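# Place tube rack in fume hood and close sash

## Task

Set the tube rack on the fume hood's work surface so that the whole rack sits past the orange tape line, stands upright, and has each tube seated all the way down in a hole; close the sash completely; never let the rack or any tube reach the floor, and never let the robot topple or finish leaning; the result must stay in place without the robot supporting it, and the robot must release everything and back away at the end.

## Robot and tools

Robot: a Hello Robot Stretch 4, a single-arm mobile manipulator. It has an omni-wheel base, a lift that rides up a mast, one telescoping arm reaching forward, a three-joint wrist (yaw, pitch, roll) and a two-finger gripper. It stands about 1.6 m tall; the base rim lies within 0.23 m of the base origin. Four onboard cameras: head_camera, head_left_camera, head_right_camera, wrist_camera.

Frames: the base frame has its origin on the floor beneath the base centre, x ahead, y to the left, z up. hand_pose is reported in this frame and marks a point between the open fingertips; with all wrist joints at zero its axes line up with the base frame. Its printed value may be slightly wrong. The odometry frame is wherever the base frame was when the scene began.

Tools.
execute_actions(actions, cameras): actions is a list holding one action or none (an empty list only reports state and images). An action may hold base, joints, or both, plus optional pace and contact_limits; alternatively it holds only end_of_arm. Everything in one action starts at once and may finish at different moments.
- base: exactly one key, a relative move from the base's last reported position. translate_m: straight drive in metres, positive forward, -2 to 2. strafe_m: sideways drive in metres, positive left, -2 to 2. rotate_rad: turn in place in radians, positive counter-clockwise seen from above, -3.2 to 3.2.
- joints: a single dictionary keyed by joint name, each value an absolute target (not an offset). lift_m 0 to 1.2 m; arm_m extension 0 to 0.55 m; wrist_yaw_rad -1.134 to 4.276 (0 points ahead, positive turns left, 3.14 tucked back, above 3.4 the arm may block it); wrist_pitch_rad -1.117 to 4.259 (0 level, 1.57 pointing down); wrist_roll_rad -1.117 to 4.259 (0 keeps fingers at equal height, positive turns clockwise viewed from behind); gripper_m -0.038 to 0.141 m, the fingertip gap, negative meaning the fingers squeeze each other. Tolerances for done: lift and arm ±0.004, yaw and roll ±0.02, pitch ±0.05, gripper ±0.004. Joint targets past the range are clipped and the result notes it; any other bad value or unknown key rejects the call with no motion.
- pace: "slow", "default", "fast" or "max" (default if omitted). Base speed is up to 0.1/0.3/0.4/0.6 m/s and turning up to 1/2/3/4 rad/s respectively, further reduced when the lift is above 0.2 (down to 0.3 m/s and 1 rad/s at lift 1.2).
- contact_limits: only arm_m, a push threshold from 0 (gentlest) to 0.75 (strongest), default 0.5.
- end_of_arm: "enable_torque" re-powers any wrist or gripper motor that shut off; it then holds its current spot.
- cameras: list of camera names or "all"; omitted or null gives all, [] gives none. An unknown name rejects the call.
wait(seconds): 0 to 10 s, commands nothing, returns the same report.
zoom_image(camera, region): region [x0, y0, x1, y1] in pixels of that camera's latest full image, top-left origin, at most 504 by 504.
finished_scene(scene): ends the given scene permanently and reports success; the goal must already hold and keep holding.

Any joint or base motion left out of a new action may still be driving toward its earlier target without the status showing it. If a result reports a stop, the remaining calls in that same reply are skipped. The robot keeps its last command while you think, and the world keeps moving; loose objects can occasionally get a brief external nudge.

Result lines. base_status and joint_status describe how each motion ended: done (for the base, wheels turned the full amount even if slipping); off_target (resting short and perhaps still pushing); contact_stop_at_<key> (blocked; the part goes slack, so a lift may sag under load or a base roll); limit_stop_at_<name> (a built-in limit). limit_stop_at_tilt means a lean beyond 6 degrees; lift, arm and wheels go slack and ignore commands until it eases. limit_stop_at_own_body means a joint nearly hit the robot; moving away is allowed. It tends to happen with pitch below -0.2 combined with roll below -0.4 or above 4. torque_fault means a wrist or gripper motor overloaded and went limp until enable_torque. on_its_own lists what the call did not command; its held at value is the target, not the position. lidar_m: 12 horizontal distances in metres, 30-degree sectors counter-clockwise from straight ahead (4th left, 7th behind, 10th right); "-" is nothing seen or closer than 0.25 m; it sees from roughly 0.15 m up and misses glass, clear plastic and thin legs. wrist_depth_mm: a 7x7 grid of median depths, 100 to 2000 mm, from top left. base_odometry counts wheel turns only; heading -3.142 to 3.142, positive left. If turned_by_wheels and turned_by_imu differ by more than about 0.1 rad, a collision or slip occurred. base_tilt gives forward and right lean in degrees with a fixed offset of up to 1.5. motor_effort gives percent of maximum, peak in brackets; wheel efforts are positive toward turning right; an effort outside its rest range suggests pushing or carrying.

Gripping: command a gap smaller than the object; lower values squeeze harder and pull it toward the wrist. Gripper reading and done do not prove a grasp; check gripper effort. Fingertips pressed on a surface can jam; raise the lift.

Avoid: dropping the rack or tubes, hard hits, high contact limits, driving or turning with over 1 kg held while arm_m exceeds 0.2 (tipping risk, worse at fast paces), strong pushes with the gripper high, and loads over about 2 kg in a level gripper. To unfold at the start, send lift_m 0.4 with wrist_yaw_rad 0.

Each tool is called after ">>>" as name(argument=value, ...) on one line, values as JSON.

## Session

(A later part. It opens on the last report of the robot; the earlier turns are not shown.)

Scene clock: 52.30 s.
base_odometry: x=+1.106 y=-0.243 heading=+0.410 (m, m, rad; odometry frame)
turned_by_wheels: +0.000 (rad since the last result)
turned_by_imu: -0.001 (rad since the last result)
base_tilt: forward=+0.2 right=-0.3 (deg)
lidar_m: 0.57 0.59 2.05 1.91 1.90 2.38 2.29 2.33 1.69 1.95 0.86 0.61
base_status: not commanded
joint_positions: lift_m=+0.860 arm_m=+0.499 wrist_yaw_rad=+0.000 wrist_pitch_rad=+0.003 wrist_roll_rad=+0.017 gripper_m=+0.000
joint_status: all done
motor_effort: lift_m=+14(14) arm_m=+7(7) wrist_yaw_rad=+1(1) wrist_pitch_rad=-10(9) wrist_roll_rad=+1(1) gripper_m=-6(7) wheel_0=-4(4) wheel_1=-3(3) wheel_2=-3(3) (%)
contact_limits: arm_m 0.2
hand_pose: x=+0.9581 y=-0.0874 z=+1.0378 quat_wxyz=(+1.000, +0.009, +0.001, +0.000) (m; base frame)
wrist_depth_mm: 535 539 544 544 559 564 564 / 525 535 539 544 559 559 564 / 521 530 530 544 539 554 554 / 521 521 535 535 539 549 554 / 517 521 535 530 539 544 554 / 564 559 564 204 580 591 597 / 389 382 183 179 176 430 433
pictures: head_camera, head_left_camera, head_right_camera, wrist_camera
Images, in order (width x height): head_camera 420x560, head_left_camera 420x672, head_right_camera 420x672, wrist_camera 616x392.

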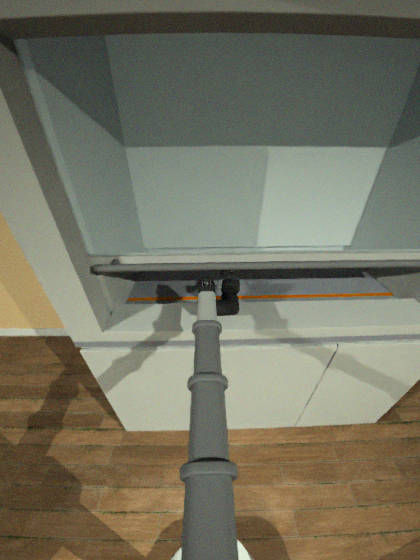

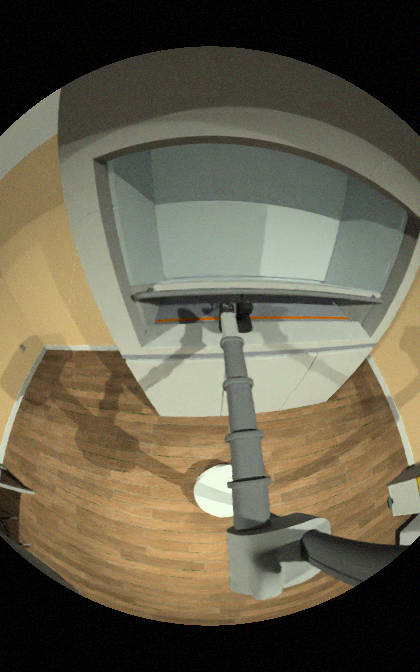

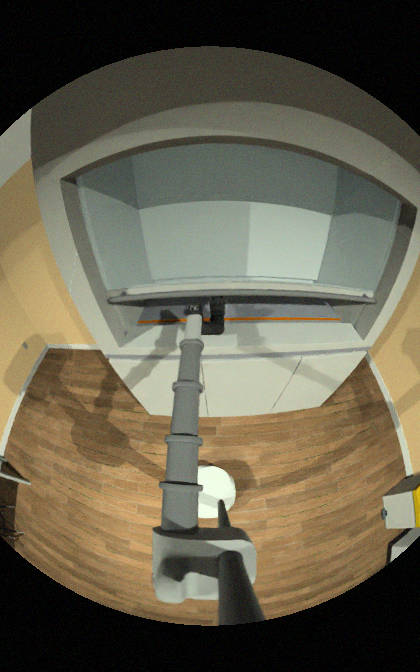

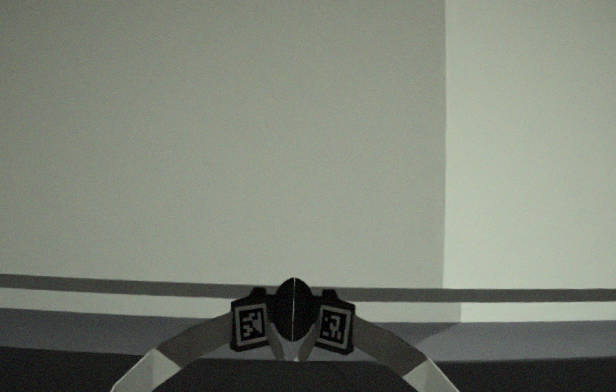

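>>> execute_actions(actions=[{"base":{"translate_m":-1.53},"joints":{"arm_m":0,"gripper_m":0.14}}], cameras=[])

>>> execute_actions(actions=[{"base":{"rotate_rad":1.44},"joints":{"lift_m":0.82}}], cameras=[])

>>> execute_actions(actions=[{"base":{"translate_m":1.16}}])

Scene clock: 59.37 s.
base_odometry: x=-0.297 y=-0.853 heading=+0.410 (m, m, rad; odometry frame)
turned_by_wheels: -0.001 (rad since the last result)
turned_by_imu: +0.004 (rad since the last result)
base_tilt: forward=+0.1 right=-0.3 (deg)
lidar_m: 2.09 3.09 1.92 1.88 1.02 0.77 0.75 0.75 1.06 1.60 1.75 2.20
base_status: done
joint_positions: lift_m=+0.860 arm_m=+0.001 wrist_yaw_rad=+0.000 wrist_pitch_rad=+0.002 wrist_roll_rad=+0.017 gripper_m=+0.140
joint_status: all done
motor_effort: lift_m=+15(15) arm_m=-7(5) wrist_yaw_rad=+1(1) wrist_pitch_rad=-8(9) wrist_roll_rad=+1(1) gripper_m=+2(7) wheel_0=-3(11) wheel_1=-5(10) wheel_2=+2(13) (%)
hand_pose: x=+0.4606 y=-0.0874 z=+1.0378 quat_wxyz=(+1.000, +0.009, +0.001, +0.000) (m; base frame)
wrist_depth_mm: - - 1983 - - - - / - - - - - - - / - - - - - - - / - - - - - - - / - - 1921 1983 1983 - - / - 210 1983 1983 1921 - - / - - 1921 153 1983 - -
pictures: none
No camera images: the call's "cameras" was empty. Leave "cameras" out to get every camera's image.

Scene clock: 61.33 s.
base_odometry: x=-0.297 y=-0.853 heading=+1.849 (m, m, rad; odometry frame)
turned_by_wheels: +1.439 (rad since the last result)
turned_by_imu: +1.452 (rad since the last result)
base_tilt: forward=+0.2 right=-0.2 (deg)
lidar_m: 1.84 1.20 0.81 0.75 0.76 0.94 1.60 1.64 2.30 2.12 2.15 1.99
base_status: done
joint_positions: lift_m=+0.820 arm_m=+0.001 wrist_yaw_rad=+0.000 wrist_pitch_rad=+0.002 wrist_roll_rad=+0.017 gripper_m=+0.140
joint_status: all done
motor_effort: lift_m=+15(18) arm_m=-7(7) wrist_yaw_rad=+1(1) wrist_pitch_rad=-8(8) wrist_roll_rad=+1(1) gripper_m=+1(0) wheel_0=-4(6) wheel_1=-4(9) wheel_2=-3(8) (%)
hand_pose: x=+0.4606 y=-0.0874 z=+0.9978 quat_wxyz=(+1.000, +0.009, +0.001, +0.000) (m; base frame)
wrist_depth_mm: 1661 - - - - - - / 1708 - - - - - - / 1661 - - - - - - / 1756 - - - - - - / 1708 - - - - - - / 1756 209 - - - - - / 1808 - - 153 - - -
pictures: none
No camera images: the call's "cameras" was empty. Leave "cameras" out to get every camera's image.

Scene clock: 66.70 s.
base_odometry: x=-0.616 y=+0.262 heading=+1.850 (m, m, rad; odometry frame)
turned_by_wheels: +0.000 (rad since the last result)
turned_by_imu: -0.006 (rad since the last result)
base_tilt: forward=+0.2 right=-0.2 (deg)
lidar_m: 0.65 0.70 0.93 0.87 0.87 1.15 2.47 2.81 2.15 2.09 1.09 0.75
base_status: done
joint_positions: lift_m=+0.820 arm_m=+0.001 wrist_yaw_rad=+0.000 wrist_pitch_rad=+0.002 wrist_roll_rad=+0.017 gripper_m=+0.140
joint_status: not commanded
motor_effort: lift_m=+15(15) arm_m=-7(7) wrist_yaw_rad=+2(2) wrist_pitch_rad=-9(8) wrist_roll_rad=+1(1) gripper_m=+1(1) wheel_0=+4(8) wheel_1=+4(9) wheel_2=-2(8) (%)
hand_pose: x=+0.4606 y=-0.0874 z=+0.9978 quat_wxyz=(+1.000, +0.009, +0.001, +0.000) (m; base frame)
wrist_depth_mm: 1229 1255 1281 1366 1430 1499 1576 / 1042 1138 1042 1366 1430 1464 1537 / 1229 1255 1281 1366 1336 1336 1537 / 1205 1205 1281 1336 1366 1430 1499 / 1078 1138 723 1308 1336 1397 1499 / 488 210 535 549 517 539 597 / 496 512 521 153 569 580 1042
pictures: head_camera, head_left_camera, head_right_camera, wrist_camera
Images, in order (width x height): head_camera 420x560, head_left_camera 420x672, head_right_camera 420x672, wrist_camera 616x392.

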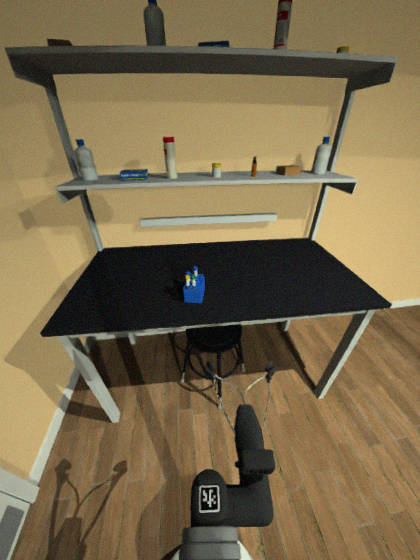

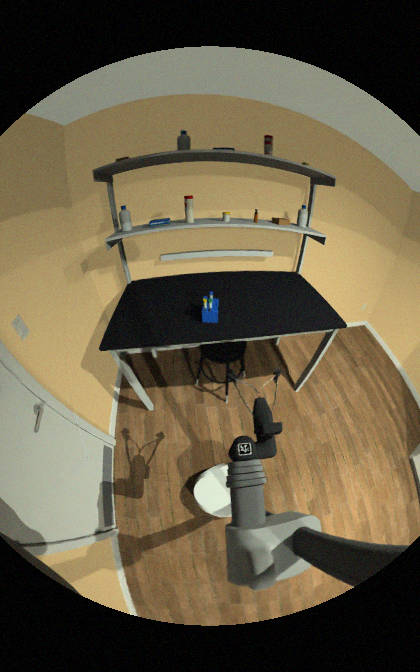

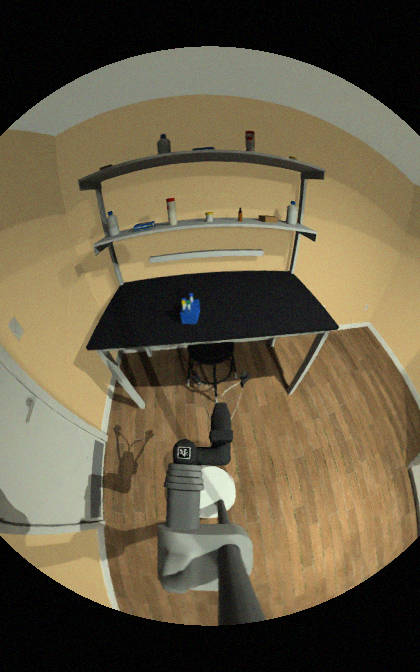

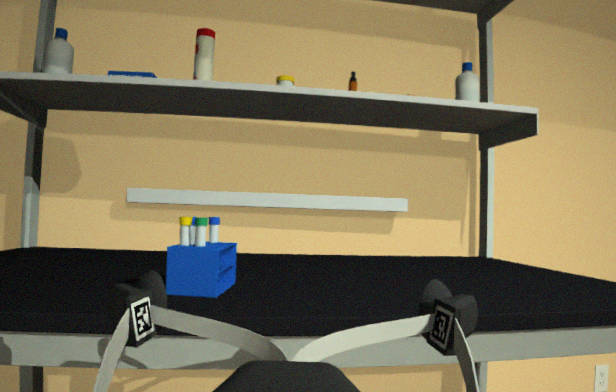

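>>> execute_actions(actions=[{"base":{"strafe_m":0.19},"joints":{"wrist_pitch_rad":0.15,"lift_m":0.86}}], cameras=[])

>>> execute_actions(actions=[{"base":{"translate_m":0.3}}], cameras=["head_camera","wrist_camera"])

Scene clock: 68.97 s.
base_odometry: x=-0.799 y=+0.210 heading=+1.850 (m, m, rad; odometry frame)
turned_by_wheels: +0.000 (rad since the last result)
turned_by_imu: -0.001 (rad since the last result)
base_tilt: forward=+0.1 right=-0.3 (deg)
lidar_m: 0.67 0.69 0.71 0.65 0.67 0.89 1.90 2.87 2.34 2.25 1.09 0.72
base_status: done
joint_positions: lift_m=+0.860 arm_m=+0.001 wrist_yaw_rad=+0.000 wrist_pitch_rad=+0.152 wrist_roll_rad=+0.017 gripper_m=+0.140
joint_status: all done
motor_effort: lift_m=+22(22) arm_m=-7(7) wrist_yaw_rad=+1(1) wrist_pitch_rad=-6(6) wrist_roll_rad=+1(1) gripper_m=+1(1) wheel_0=-1(16) wheel_1=+2(12) wheel_2=+0(1) (%)
hand_pose: x=+0.4573 y=-0.0874 z=+0.9943 quat_wxyz=(+0.997, +0.009, +0.076, -0.001) (m; base frame)
wrist_depth_mm: 991 946 1025 1229 1281 1308 1366 / 1160 1205 1205 1281 1308 1308 1182 / 1160 1205 1229 1255 1366 1464 1430 / 1182 1205 1255 1281 1336 1464 1430 / 603 615 647 615 683 723 723 / 500 209 492 549 517 535 603 / 1229 1281 1281 153 1464 1430 1576
pictures: none
No camera images: the call's "cameras" was empty. Leave "cameras" out to get every camera's image.

Scene clock: 71.43 s.
base_odometry: x=-0.881 y=+0.498 heading=+1.850 (m, m, rad; odometry frame)
turned_by_wheels: +0.000 (rad since the last result)
turned_by_imu: -0.001 (rad since the last result)
base_tilt: forward=+0.2 right=-0.2 (deg)
lidar_m: 0.36 0.40 0.53 0.67 0.73 0.92 2.06 3.17 2.36 2.55 0.60 0.42
base_status: done
joint_positions: lift_m=+0.860 arm_m=+0.001 wrist_yaw_rad=+0.000 wrist_pitch_rad=+0.152 wrist_roll_rad=+0.017 gripper_m=+0.140
joint_status: not commanded
motor_effort: lift_m=+22(22) arm_m=-7(7) wrist_yaw_rad=+2(1) wrist_pitch_rad=-7(7) wrist_roll_rad=+1(1) gripper_m=+0(0) wheel_0=+4(11) wheel_1=+5(11) wheel_2=-3(10) (%)
hand_pose: x=+0.4573 y=-0.0874 z=+0.9943 quat_wxyz=(+0.997, +0.009, +0.076, -0.001) (m; base frame)
wrist_depth_mm: 831 854 842 809 798 798 759 / 866 891 946 991 991 1042 1078 / 891 917 946 976 1025 1042 1098 / 904 931 946 976 1042 1078 1138 / 591 627 647 366 621 715 723 / 387 210 410 315 309 404 433 / 291 289 298 153 307 309 319
pictures: head_camera, wrist_camera
Images, in order (width x height): head_camera 420x560, wrist_camera 616x392.

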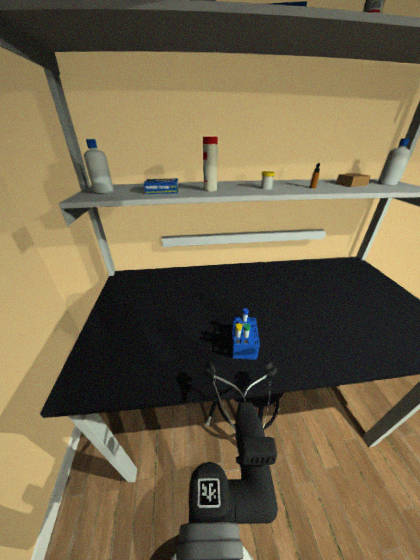

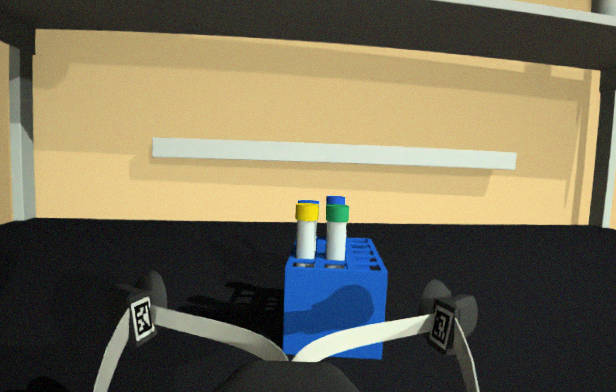

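>>> execute_actions(actions=[{"base":{"strafe_m":-0.037},"joints":{"lift_m":0.815}}], cameras=[])

>>> execute_actions(actions=[{"joints":{"arm_m":0.15},"pace":"slow"}], cameras=["head_camera","wrist_camera"])

Scene clock: 73.10 s.
base_odometry: x=-0.846 y=+0.508 heading=+1.850 (m, m, rad; odometry frame)
turned_by_wheels: +0.000 (rad since the last result)
turned_by_imu: +0.000 (rad since the last result)
base_tilt: forward=+0.1 right=-0.3 (deg)
lidar_m: 0.38 0.40 0.53 0.72 0.74 0.94 2.24 3.15 2.32 2.59 0.62 0.49
base_status: done
joint_positions: lift_m=+0.815 arm_m=+0.001 wrist_yaw_rad=+0.000 wrist_pitch_rad=+0.152 wrist_roll_rad=+0.017 gripper_m=+0.140
joint_status: all done
motor_effort: lift_m=+14(22) arm_m=-7(7) wrist_yaw_rad=+1(2) wrist_pitch_rad=-7(7) wrist_roll_rad=+1(1) gripper_m=+1(1) wheel_0=+3(12) wheel_1=-3(8) wheel_2=+0(2) (%)
hand_pose: x=+0.4573 y=-0.0874 z=+0.9499 quat_wxyz=(+0.997, +0.009, +0.076, -0.001) (m; base frame)
wrist_depth_mm: 866 904 917 946 946 931 891 / 878 917 931 960 1008 1060 1098 / 917 917 960 976 1008 1078 1098 / 891 917 960 351 1008 1078 1098 / 436 455 424 306 504 521 525 / 285 210 303 306 291 296 320 / 213 211 218 153 227 227 235
pictures: none
No camera images: the call's "cameras" was empty. Leave "cameras" out to get every camera's image.

Scene clock: 75.87 s.
base_odometry: x=-0.846 y=+0.508 heading=+1.850 (m, m, rad; odometry frame)
turned_by_wheels: +0.000 (rad since the last result)
turned_by_imu: -0.001 (rad since the last result)
base_tilt: forward=+0.2 right=-0.2 (deg)
lidar_m: 0.38 0.39 0.52 0.73 0.74 0.99 2.24 3.18 2.29 2.57 0.64 0.45
base_status: not commanded
joint_positions: lift_m=+0.815 arm_m=+0.149 wrist_yaw_rad=+0.000 wrist_pitch_rad=+0.152 wrist_roll_rad=+0.017 gripper_m=+0.140
joint_status: all done
motor_effort: lift_m=+14(14) arm_m=+7(7) wrist_yaw_rad=+1(2) wrist_pitch_rad=-7(7) wrist_roll_rad=+1(1) gripper_m=+1(1) wheel_0=+3(4) wheel_1=-3(3) wheel_2=+0(0) (%)
hand_pose: x=+0.6048 y=-0.0874 z=+0.9499 quat_wxyz=(+0.997, +0.009, +0.076, -0.001) (m; base frame)
wrist_depth_mm: 732 750 788 809 854 866 878 / 741 768 788 820 866 891 917 / 759 778 741 768 866 878 917 / 768 798 699 297 891 917 960 / 433 449 200 203 492 517 525 / 281 210 177 177 198 290 315 / 212 210 180 152 213 225 232
pictures: head_camera, wrist_camera
Images, in order (width x height): head_camera 420x560, wrist_camera 616x392.

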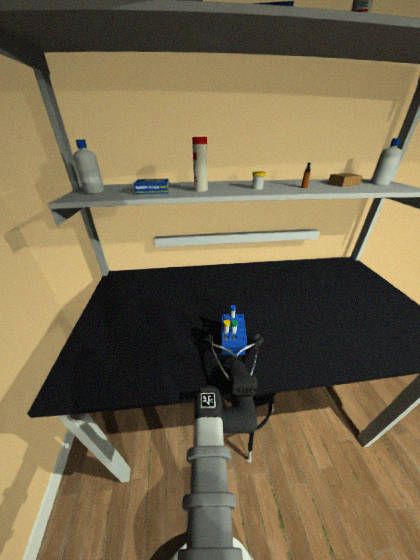

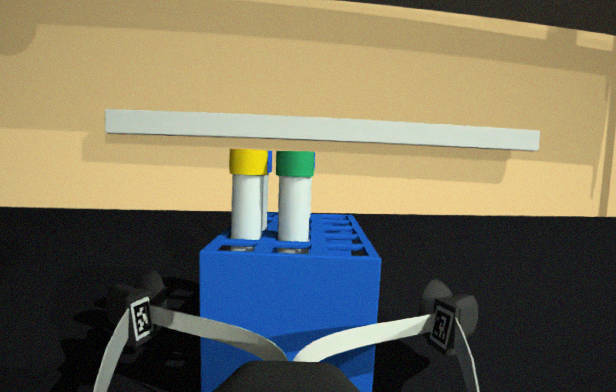

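>>> execute_actions(actions=[{"joints":{"arm_m":0.17},"pace":"slow"}], cameras=[])

>>> execute_actions(actions=[{"joints":{"gripper_m":0.03},"pace":"slow"}], cameras=[])

>>> execute_actions(actions=[{"joints":{"lift_m":0.86},"pace":"slow"}], cameras=["head_camera","wrist_camera"])

Scene clock: 77.27 s.
base_odometry: x=-0.846 y=+0.508 heading=+1.850 (m, m, rad; odometry frame)
turned_by_wheels: +0.000 (rad since the last result)
turned_by_imu: +0.000 (rad since the last result)
base_tilt: forward=+0.1 right=-0.3 (deg)
lidar_m: 0.39 0.41 0.52 0.72 0.75 0.98 2.27 3.17 2.31 2.54 0.65 0.43
base_status: not commanded
joint_positions: lift_m=+0.815 arm_m=+0.169 wrist_yaw_rad=+0.000 wrist_pitch_rad=+0.152 wrist_roll_rad=+0.017 gripper_m=+0.140
joint_status: all done
motor_effort: lift_m=+14(14) arm_m=+7(5) wrist_yaw_rad=+1(1) wrist_pitch_rad=-7(7) wrist_roll_rad=+1(0) gripper_m=+2(2) wheel_0=+4(3) wheel_1=-3(3) wheel_2=+0(0) (%)
hand_pose: x=+0.6248 y=-0.0874 z=+0.9499 quat_wxyz=(+0.997, +0.009, +0.076, -0.001) (m; base frame)
wrist_depth_mm: 715 732 768 788 820 854 878 / 732 750 788 809 831 866 891 / 732 759 723 750 831 878 917 / 741 768 699 296 854 904 931 / 424 452 198 202 500 512 521 / 281 209 177 176 198 291 315 / 212 210 179 153 212 225 231
pictures: none
No camera images: the call's "cameras" was empty. Leave "cameras" out to get every camera's image.

Scene clock: 82.00 s.
base_odometry: x=-0.846 y=+0.508 heading=+1.850 (m, m, rad; odometry frame)
turned_by_wheels: +0.000 (rad since the last result)
turned_by_imu: -0.001 (rad since the last result)
base_tilt: forward=+0.3 right=-0.3 (deg)
lidar_m: 0.38 0.40 0.50 0.69 0.73 0.94 2.24 3.16 2.33 2.56 0.65 0.43
base_status: not commanded
joint_positions: lift_m=+0.815 arm_m=+0.169 wrist_yaw_rad=+0.000 wrist_pitch_rad=+0.153 wrist_roll_rad=+0.017 gripper_m=+0.031
joint_status: all done
motor_effort: lift_m=+14(14) arm_m=+7(7) wrist_yaw_rad=+2(1) wrist_pitch_rad=-9(9) wrist_roll_rad=+1(1) gripper_m=-28(27) wheel_0=+4(3) wheel_1=-3(3) wheel_2=+0(0) (%)
hand_pose: x=+0.6248 y=-0.0874 z=+0.9497 quat_wxyz=(+0.997, +0.009, +0.076, -0.001) (m; base frame)
wrist_depth_mm: 707 732 768 788 820 854 878 / 723 750 788 798 842 866 904 / 741 741 732 750 842 866 917 / 750 778 691 271 866 891 931 / 427 449 189 169 445 504 517 / 278 282 171 170 182 310 312 / 205 199 172 172 181 187 230
pictures: none
No camera images: the call's "cameras" was empty. Leave "cameras" out to get every camera's image.

Scene clock: 83.23 s.
base_odometry: x=-0.846 y=+0.508 heading=+1.850 (m, m, rad; odometry frame)
turned_by_wheels: +0.000 (rad since the last result)
turned_by_imu: +0.000 (rad since the last result)
base_tilt: forward=+0.2 right=-0.3 (deg)
lidar_m: 0.41 0.39 0.52 0.68 0.75 0.98 2.25 3.16 2.32 2.54 0.63 0.44
base_status: not commanded
joint_positions: lift_m=+0.860 arm_m=+0.169 wrist_yaw_rad=+0.000 wrist_pitch_rad=+0.153 wrist_roll_rad=+0.017 gripper_m=+0.031
joint_status: all done
motor_effort: lift_m=+23(24) arm_m=+8(7) wrist_yaw_rad=+1(1) wrist_pitch_rad=-11(11) wrist_roll_rad=+1(1) gripper_m=-27(27) wheel_0=+3(3) wheel_1=-3(3) wheel_2=+0(0) (%)
hand_pose: x=+0.6247 y=-0.0874 z=+0.9938 quat_wxyz=(+0.997, +0.009, +0.076, -0.001) (m; base frame)
wrist_depth_mm: 715 732 768 778 820 809 788 / 723 750 778 798 831 866 904 / 741 750 768 750 831 866 904 / 750 778 788 293 866 904 946 / 585 615 189 170 609 699 707 / 379 387 171 171 182 427 430 / 279 270 172 171 181 226 322
pictures: head_camera, wrist_camera
Images, in order (width x height): head_camera 420x560, wrist_camera 616x392.

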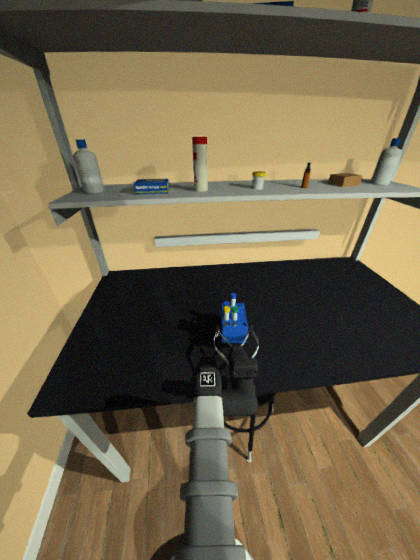

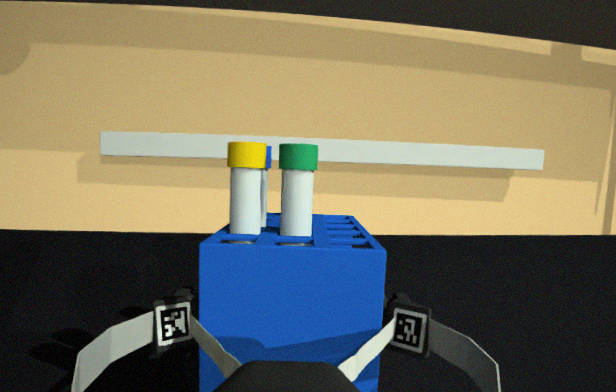

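>>> execute_actions(actions=[{"joints":{"gripper_m":0.015,"lift_m":0.89},"pace":"slow"}], cameras=[])

>>> execute_actions(actions=[{"base":{"translate_m":-0.29},"joints":{"arm_m":0},"pace":"slow"}], cameras=[])

>>> execute_actions(actions=[{"base":{"translate_m":-1.16}}], cameras=[])

>>> execute_actions(actions=[{"base":{"rotate_rad":-1.44},"pace":"slow"}], cameras=["wrist_camera"])

>>> execute_actions(actions=[{"base":{"strafe_m":-0.22}}], cameras=[])

>>> execute_actions(actions=[{"base":{"translate_m":1.4}}])

Scene clock: 84.87 s.
base_odometry: x=-0.846 y=+0.508 heading=+1.850 (m, m, rad; odometry frame)
turned_by_wheels: +0.000 (rad since the last result)
turned_by_imu: +0.000 (rad since the last result)
base_tilt: forward=+0.1 right=-0.2 (deg)
lidar_m: 0.40 0.40 0.51 0.69 0.76 0.98 2.26 3.17 2.32 2.55 0.64 0.43
base_status: not commanded
joint_positions: lift_m=+0.890 arm_m=+0.169 wrist_yaw_rad=+0.000 wrist_pitch_rad=+0.153 wrist_roll_rad=+0.017 gripper_m=+0.016
joint_status: all done
motor_effort: lift_m=+23(27) arm_m=+8(7) wrist_yaw_rad=+0(2) wrist_pitch_rad=-11(10) wrist_roll_rad=+1(1) gripper_m=-32(34) wheel_0=+3(4) wheel_1=-3(3) wheel_2=+0(0) (%)
hand_pose: x=+0.6247 y=-0.0874 z=+1.0238 quat_wxyz=(+0.997, +0.009, +0.077, -0.001) (m; base frame)
wrist_depth_mm: 715 723 759 741 723 707 707 / 723 750 778 798 842 866 904 / 732 750 778 809 854 866 904 / 759 768 723 267 866 891 931 / 691 732 188 165 707 809 820 / 445 455 167 166 176 508 508 / 320 319 168 168 176 163 373
pictures: none
No camera images: the call's "cameras" was empty. Leave "cameras" out to get every camera's image.

Scene clock: 89.07 s.
base_odometry: x=-0.766 y=+0.229 heading=+1.850 (m, m, rad; odometry frame)
turned_by_wheels: +0.000 (rad since the last result)
turned_by_imu: +0.000 (rad since the last result)
base_tilt: forward=+0.1 right=-0.3 (deg)
lidar_m: 0.40 0.69 0.72 0.70 0.72 0.93 2.05 2.88 2.30 2.25 1.10 0.73
base_status: done
joint_positions: lift_m=+0.890 arm_m=+0.001 wrist_yaw_rad=+0.000 wrist_pitch_rad=+0.153 wrist_roll_rad=+0.017 gripper_m=+0.016
joint_status: all done
motor_effort: lift_m=+23(23) arm_m=-7(5) wrist_yaw_rad=+0(2) wrist_pitch_rad=-11(11) wrist_roll_rad=+1(1) gripper_m=-31(32) wheel_0=-3(7) wheel_1=-6(9) wheel_2=+4(8) (%)
hand_pose: x=+0.4573 y=-0.0874 z=+1.0238 quat_wxyz=(+0.997, +0.009, +0.077, -0.001) (m; base frame)
wrist_depth_mm: 991 946 1182 1229 1281 1308 1366 / 1138 1182 1205 1229 1308 1205 1138 / 1160 1182 1229 1255 1308 1366 1464 / 1182 1205 1138 266 1336 1464 1430 / 707 741 188 166 723 831 842 / 488 466 167 167 176 549 591 / 500 517 168 167 176 163 1537
pictures: none
No camera images: the call's "cameras" was empty. Leave "cameras" out to get every camera's image.

Scene clock: 94.40 s.
base_odometry: x=-0.447 y=-0.886 heading=+1.849 (m, m, rad; odometry frame)
turned_by_wheels: +0.000 (rad since the last result)
turned_by_imu: +0.003 (rad since the last result)
base_tilt: forward=+0.3 right=-0.4 (deg)
lidar_m: 0.41 0.94 0.66 0.59 0.61 0.77 1.61 1.68 2.45 2.25 2.29 1.92
base_status: done
joint_positions: lift_m=+0.890 arm_m=+0.001 wrist_yaw_rad=+0.000 wrist_pitch_rad=+0.153 wrist_roll_rad=+0.017 gripper_m=+0.016
joint_status: not commanded
motor_effort: lift_m=+22(23) arm_m=-7(7) wrist_yaw_rad=+1(1) wrist_pitch_rad=-11(11) wrist_roll_rad=+0(1) gripper_m=-33(32) wheel_0=-3(7) wheel_1=-3(8) wheel_2=+2(12) (%)
hand_pose: x=+0.4573 y=-0.0874 z=+1.0239 quat_wxyz=(+0.997, +0.009, +0.077, -0.001) (m; base frame)
wrist_depth_mm: 1430 - - - - - - / 1430 - - - - - - / 1430 - - - - - - / 1430 - 1661 266 1983 - - / 1397 - 188 166 - - - / 1430 1808 167 167 176 - - / 1229 1708 168 168 176 163 -
pictures: none
No camera images: the call's "cameras" was empty. Leave "cameras" out to get every camera's image.

Scene clock: 97.13 s.
base_odometry: x=-0.447 y=-0.886 heading=+0.410 (m, m, rad; odometry frame)
turned_by_wheels: -1.439 (rad since the last result)
turned_by_imu: -1.453 (rad since the last result)
base_tilt: forward=+0.4 right=-0.3 (deg)
lidar_m: 0.40 3.24 1.90 1.83 0.88 0.62 0.60 0.63 0.84 1.60 1.73 2.37
base_status: done
joint_positions: lift_m=+0.890 arm_m=+0.001 wrist_yaw_rad=+0.000 wrist_pitch_rad=+0.153 wrist_roll_rad=+0.017 gripper_m=+0.016
joint_status: not commanded
motor_effort: lift_m=+22(22) arm_m=-7(7) wrist_yaw_rad=+0(1) wrist_pitch_rad=-11(11) wrist_roll_rad=+1(1) gripper_m=-32(33) wheel_0=+5(8) wheel_1=+6(8) wheel_2=+5(7) (%)
hand_pose: x=+0.4573 y=-0.0874 z=+1.0239 quat_wxyz=(+0.997, +0.009, +0.077, -0.001) (m; base frame)
wrist_depth_mm: - - 1983 - - - - / - - - - - - - / - - - - - - - / - - - 289 - - - / - - 188 166 - - - / - - 168 167 176 - - / 1808 1863 168 167 176 163 -
pictures: wrist_camera
Images, in order (width x height): wrist_camera 616x392.

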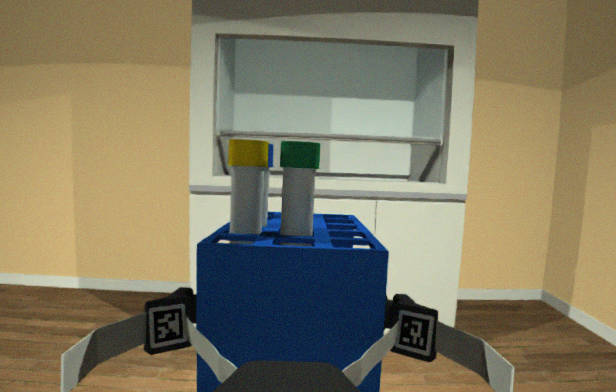

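Scene clock: 99.17 s.
base_odometry: x=-0.360 y=-1.087 heading=+0.410 (m, m, rad; odometry frame)
turned_by_wheels: +0.000 (rad since the last result)
turned_by_imu: -0.001 (rad since the last result)
base_tilt: forward=+0.1 right=-0.3 (deg)
lidar_m: 0.42 2.37 2.13 2.06 0.88 0.63 0.59 0.60 0.87 1.40 1.50 2.36
base_status: done
joint_positions: lift_m=+0.890 arm_m=+0.001 wrist_yaw_rad=+0.000 wrist_pitch_rad=+0.153 wrist_roll_rad=+0.017 gripper_m=+0.016
joint_status: not commanded
motor_effort: lift_m=+22(22) arm_m=-7(7) wrist_yaw_rad=+0(2) wrist_pitch_rad=-11(11) wrist_roll_rad=+1(1) gripper_m=-32(32) wheel_0=+1(13) wheel_1=-4(10) wheel_2=+0(2) (%)
hand_pose: x=+0.4573 y=-0.0874 z=+1.0239 quat_wxyz=(+0.997, +0.009, +0.077, -0.001) (m; base frame)
wrist_depth_mm: - - 1983 - 1983 - - / - - - - - - - / - - - - - - - / - - - - - - - / - - 189 165 - - - / - - 167 166 176 - - / 1863 1863 168 167 176 163 -
pictures: none
No camera images: the call's "cameras" was empty. Leave "cameras" out to get every camera's image.

Scene clock: 105.33 s.
base_odometry: x=+0.924 y=-0.529 heading=+0.411 (m, m, rad; odometry frame)
turned_by_wheels: +0.000 (rad since the last result)
turned_by_imu: -0.007 (rad since the last result)
base_tilt: forward=+0.2 right=-0.2 (deg)
lidar_m: 0.40 0.89 2.47 2.03 2.15 2.11 2.02 2.04 1.50 1.43 1.94 0.90
base_status: done
joint_positions: lift_m=+0.890 arm_m=+0.001 wrist_yaw_rad=+0.000 wrist_pitch_rad=+0.153 wrist_roll_rad=+0.017 gripper_m=+0.016
joint_status: not commanded
motor_effort: lift_m=+21(22) arm_m=-7(7) wrist_yaw_rad=+1(1) wrist_pitch_rad=-12(12) wrist_roll_rad=+1(1) gripper_m=-31(33) wheel_0=+4(7) wheel_1=+4(9) wheel_2=-2(10) (%)
hand_pose: x=+0.4573 y=-0.0874 z=+1.0239 quat_wxyz=(+0.997, +0.009, +0.077, -0.001) (m; base frame)
wrist_depth_mm: 1008 1255 1281 1308 1281 1205 866 / 917 1255 1308 1281 1281 1160 866 / 991 1308 1281 1336 1366 1138 809 / 991 1336 768 267 1366 1205 866 / 661 661 188 166 691 691 699 / 668 668 167 167 176 699 715 / 676 683 168 168 176 163 732
pictures: head_camera, head_left_camera, head_right_camera, wrist_camera
Images, in order (width x height): head_camera 420x560, head_left_camera 420x672, head_right_camera 420x672, wrist_camera 616x392.

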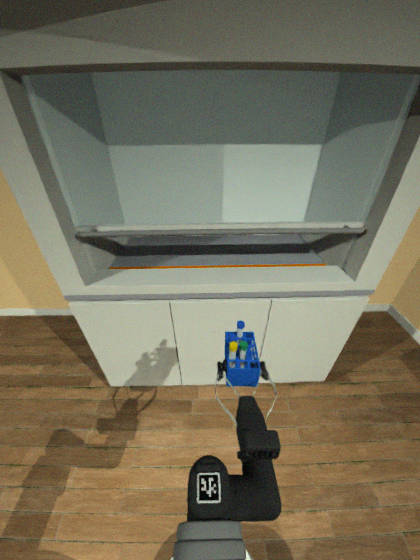

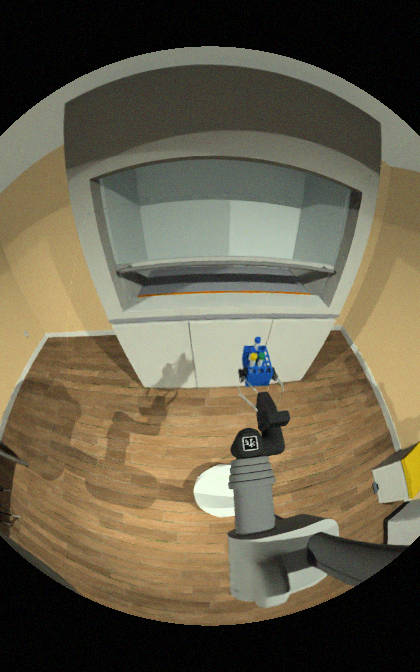

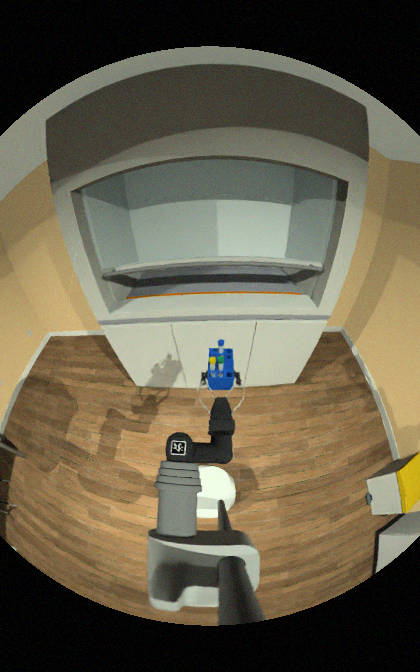

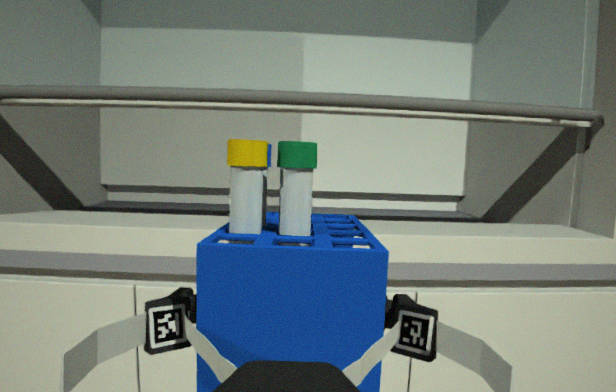

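>>> execute_actions(actions=[{"base":{"translate_m":0.28},"joints":{"lift_m":0.9},"pace":"slow"}])

Scene clock: 112.63 s.
base_odometry: x=+1.180 y=-0.417 heading=+0.411 (m, m, rad; odometry frame)
turned_by_wheels: +0.001 (rad since the last result)
turned_by_imu: -0.002 (rad since the last result)
base_tilt: forward=+0.2 right=-0.2 (deg)
lidar_m: 0.44 0.60 0.87 2.10 2.09 2.40 2.27 2.02 1.48 1.88 0.85 0.61
base_status: done
joint_positions: lift_m=+0.900 arm_m=+0.001 wrist_yaw_rad=+0.000 wrist_pitch_rad=+0.153 wrist_roll_rad=+0.017 gripper_m=+0.016
joint_status: all done
motor_effort: lift_m=+23(21) arm_m=-7(7) wrist_yaw_rad=+1(2) wrist_pitch_rad=-11(11) wrist_roll_rad=+2(1) gripper_m=-32(32) wheel_0=+5(8) wheel_1=+5(10) wheel_2=-3(8) (%)
hand_pose: x=+0.4573 y=-0.0874 z=+1.0338 quat_wxyz=(+0.997, +0.009, +0.077, -0.001) (m; base frame)
wrist_depth_mm: 960 1008 991 976 991 1025 842 / 442 449 455 455 462 469 473 / 991 1008 1025 1025 1025 1042 866 / 991 1042 1008 267 1042 1060 854 / 517 732 188 165 539 831 778 / 382 384 167 167 176 404 410 / 387 392 168 168 175 163 413
pictures: head_camera, head_left_camera, head_right_camera, wrist_camera
Images, in order (width x height): head_camera 420x560, head_left_camera 420x672, head_right_camera 420x672, wrist_camera 616x392.

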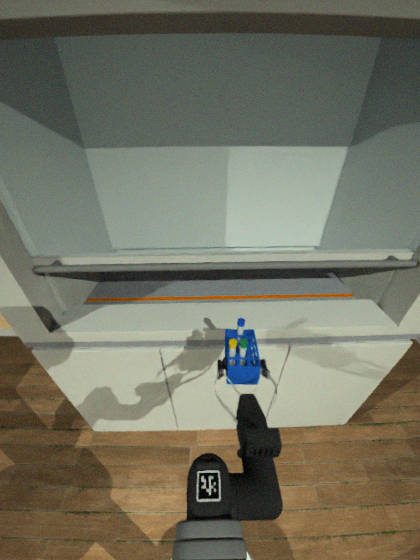

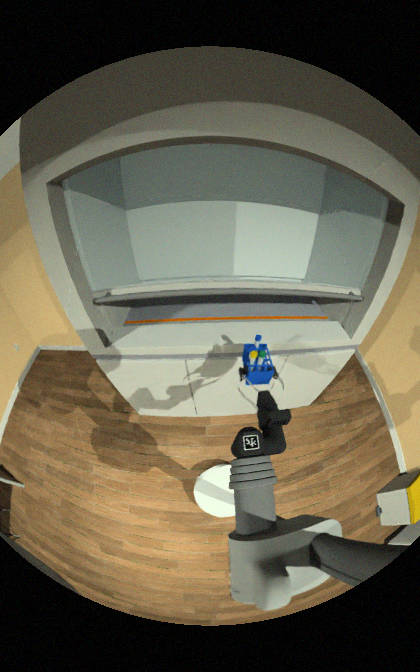

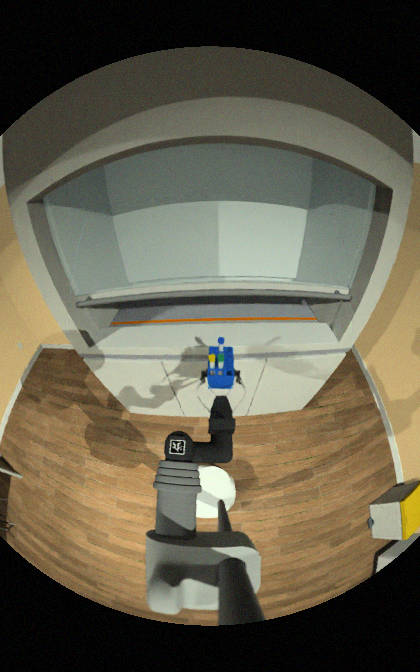

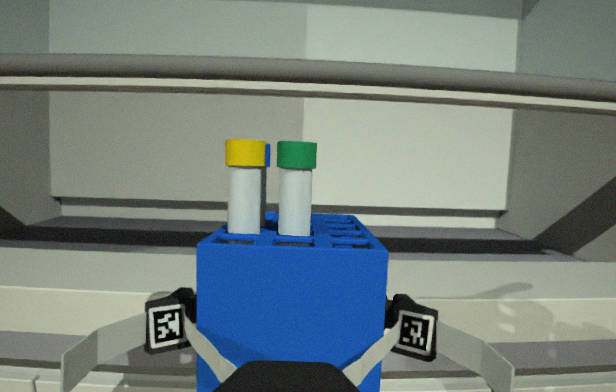

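>>> execute_actions(actions=[{"joints":{"lift_m":0.925,"arm_m":0.17},"pace":"slow","contact_limits":{"arm_m":0.15}}])

Scene clock: 116.10 s.
base_odometry: x=+1.180 y=-0.417 heading=+0.411 (m, m, rad; odometry frame)
turned_by_wheels: +0.000 (rad since the last result)
turned_by_imu: -0.001 (rad since the last result)
base_tilt: forward=+0.3 right=-0.3 (deg)
lidar_m: 0.58 0.60 0.86 2.11 2.12 2.35 2.31 2.09 1.50 1.86 0.85 0.62
base_status: not commanded
joint_positions: lift_m=+0.925 arm_m=+0.169 wrist_yaw_rad=+0.000 wrist_pitch_rad=+0.153 wrist_roll_rad=+0.017 gripper_m=+0.016
joint_status: all done
motor_effort: lift_m=+23(25) arm_m=+8(9) wrist_yaw_rad=+1(3) wrist_pitch_rad=-11(11) wrist_roll_rad=+1(2) gripper_m=-32(32) wheel_0=+5(5) wheel_1=+5(5) wheel_2=-3(3) (%)
contact_limits: arm_m 0.15
hand_pose: x=+0.6247 y=-0.0874 z=+1.0588 quat_wxyz=(+0.997, +0.009, +0.077, -0.001) (m; base frame)
wrist_depth_mm: 238 517 820 820 831 842 854 / 286 287 291 296 296 297 256 / 831 842 854 842 866 878 866 / 866 854 842 266 904 878 842 / 768 798 188 165 798 917 809 / 504 512 167 167 176 564 564 / 278 278 168 167 175 163 324
pictures: head_camera, head_left_camera, head_right_camera, wrist_camera
Images, in order (width x height): head_camera 420x560, head_left_camera 420x672, head_right_camera 420x672, wrist_camera 616x392.

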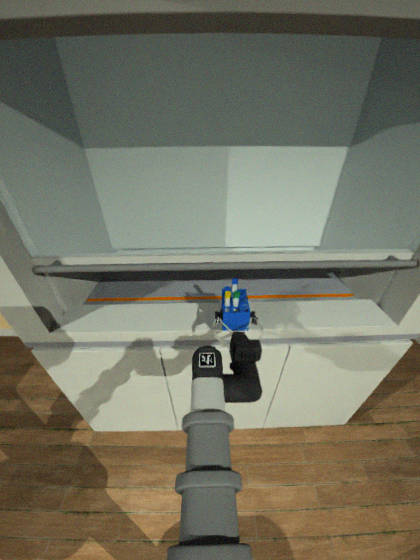

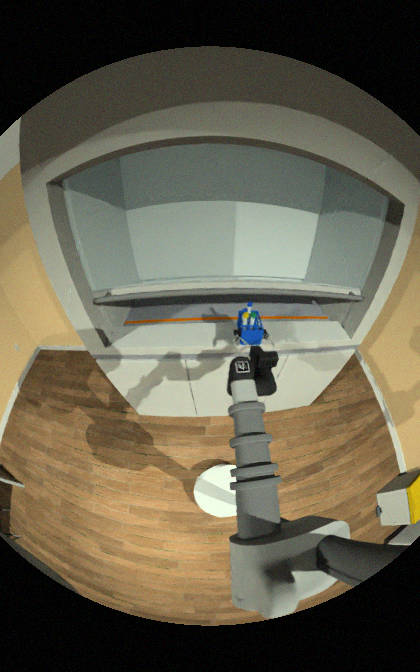

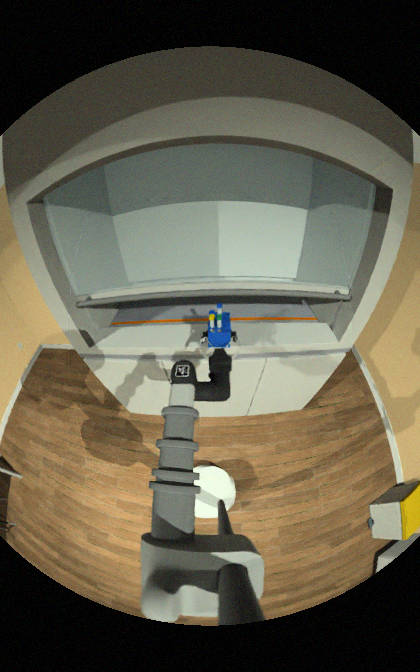

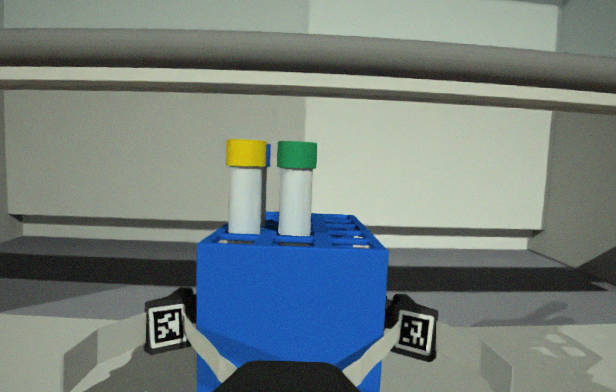

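>>> execute_actions(actions=[{"joints":{"lift_m":0.9}, "pace":"slow"}], cameras=[])

>>> execute_actions(actions=[{"joints":{"arm_m":0.33},"pace":"slow","contact_limits":{"arm_m":0.12}}])

Scene clock: 117.50 s.
base_odometry: x=+1.180 y=-0.417 heading=+0.411 (m, m, rad; odometry frame)
turned_by_wheels: +0.000 (rad since the last result)
turned_by_imu: +0.000 (rad since the last result)
base_tilt: forward=+0.1 right=-0.3 (deg)
lidar_m: 0.58 0.59 0.87 2.11 2.11 2.39 2.29 2.04 1.48 1.87 0.86 0.61
base_status: not commanded
joint_positions: lift_m=+0.900 arm_m=+0.169 wrist_yaw_rad=+0.000 wrist_pitch_rad=+0.153 wrist_roll_rad=+0.017 gripper_m=+0.016
joint_status: all done
motor_effort: lift_m=+14(19) arm_m=+7(7) wrist_yaw_rad=+1(0) wrist_pitch_rad=-11(11) wrist_roll_rad=+0(1) gripper_m=-32(32) wheel_0=+5(5) wheel_1=+5(6) wheel_2=-3(3) (%)
hand_pose: x=+0.6247 y=-0.0874 z=+1.0345 quat_wxyz=(+0.997, +0.009, +0.077, -0.001) (m; base frame)
wrist_depth_mm: 260 263 243 244 243 246 247 / 809 831 842 842 854 866 798 / 842 842 854 854 866 866 866 / 842 842 854 267 878 878 854 / 683 715 188 166 715 820 768 / 334 340 167 166 176 375 377 / 238 238 168 168 176 163 285
pictures: none
No camera images: the call's "cameras" was empty. Leave "cameras" out to get every camera's image.

Scene clock: 120.37 s.
base_odometry: x=+1.180 y=-0.417 heading=+0.411 (m, m, rad; odometry frame)
turned_by_wheels: +0.000 (rad since the last result)
turned_by_imu: -0.001 (rad since the last result)
base_tilt: forward=+0.3 right=-0.3 (deg)
lidar_m: 0.56 0.62 0.87 2.11 2.10 2.40 2.29 2.05 1.49 1.88 0.85 0.62
base_status: not commanded
joint_positions: lift_m=+0.900 arm_m=+0.329 wrist_yaw_rad=+0.000 wrist_pitch_rad=+0.153 wrist_roll_rad=+0.017 gripper_m=+0.016
joint_status: all done
motor_effort: lift_m=+14(14) arm_m=+7(7) wrist_yaw_rad=+0(2) wrist_pitch_rad=-11(11) wrist_roll_rad=+1(1) gripper_m=-32(32) wheel_0=+5(5) wheel_1=+6(5) wheel_2=-3(3) (%)
contact_limits: arm_m 0.12
hand_pose: x=+0.7847 y=-0.0874 z=+1.0345 quat_wxyz=(+0.997, +0.009, +0.077, -0.001) (m; base frame)
wrist_depth_mm: 654 654 668 676 683 683 699 / 668 676 683 683 691 699 707 / 676 683 691 691 707 707 707 / 691 691 699 265 723 723 723 / 691 715 188 166 715 723 723 / 445 449 167 167 176 504 504 / 317 319 168 168 176 163 370
pictures: head_camera, head_left_camera, head_right_camera, wrist_camera
Images, in order (width x height): head_camera 420x560, head_left_camera 420x672, head_right_camera 420x672, wrist_camera 616x392.

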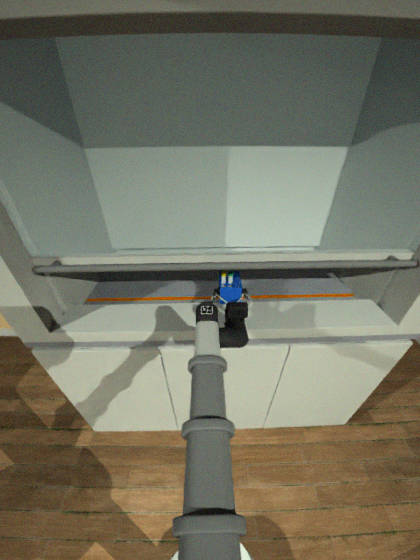

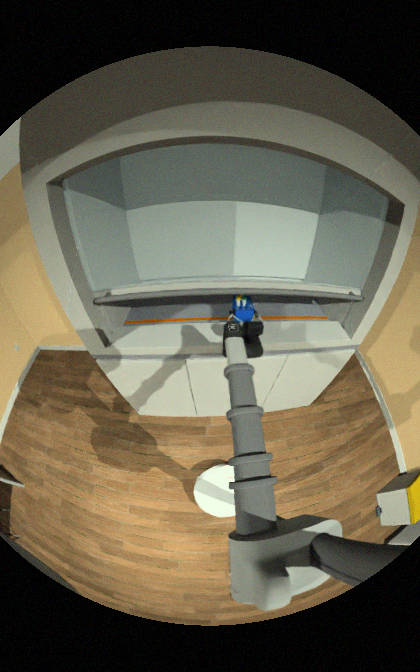

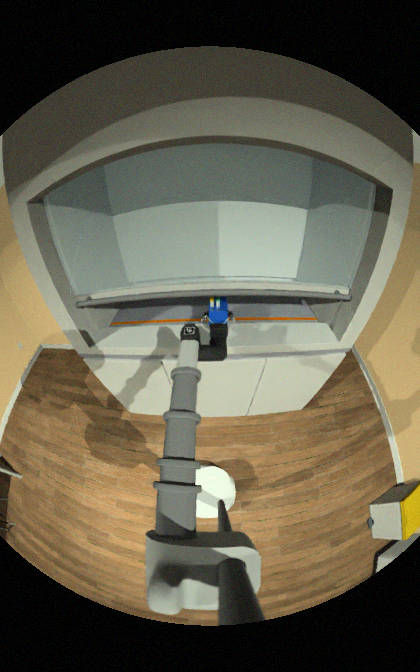

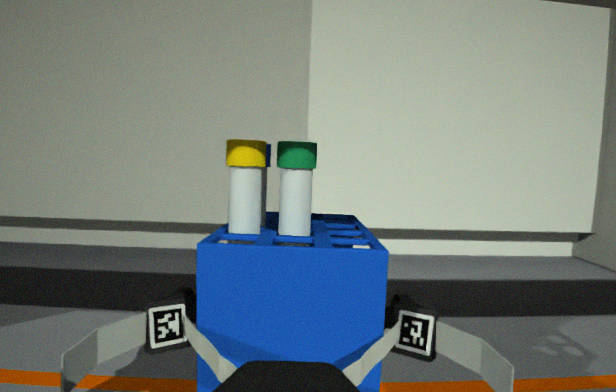

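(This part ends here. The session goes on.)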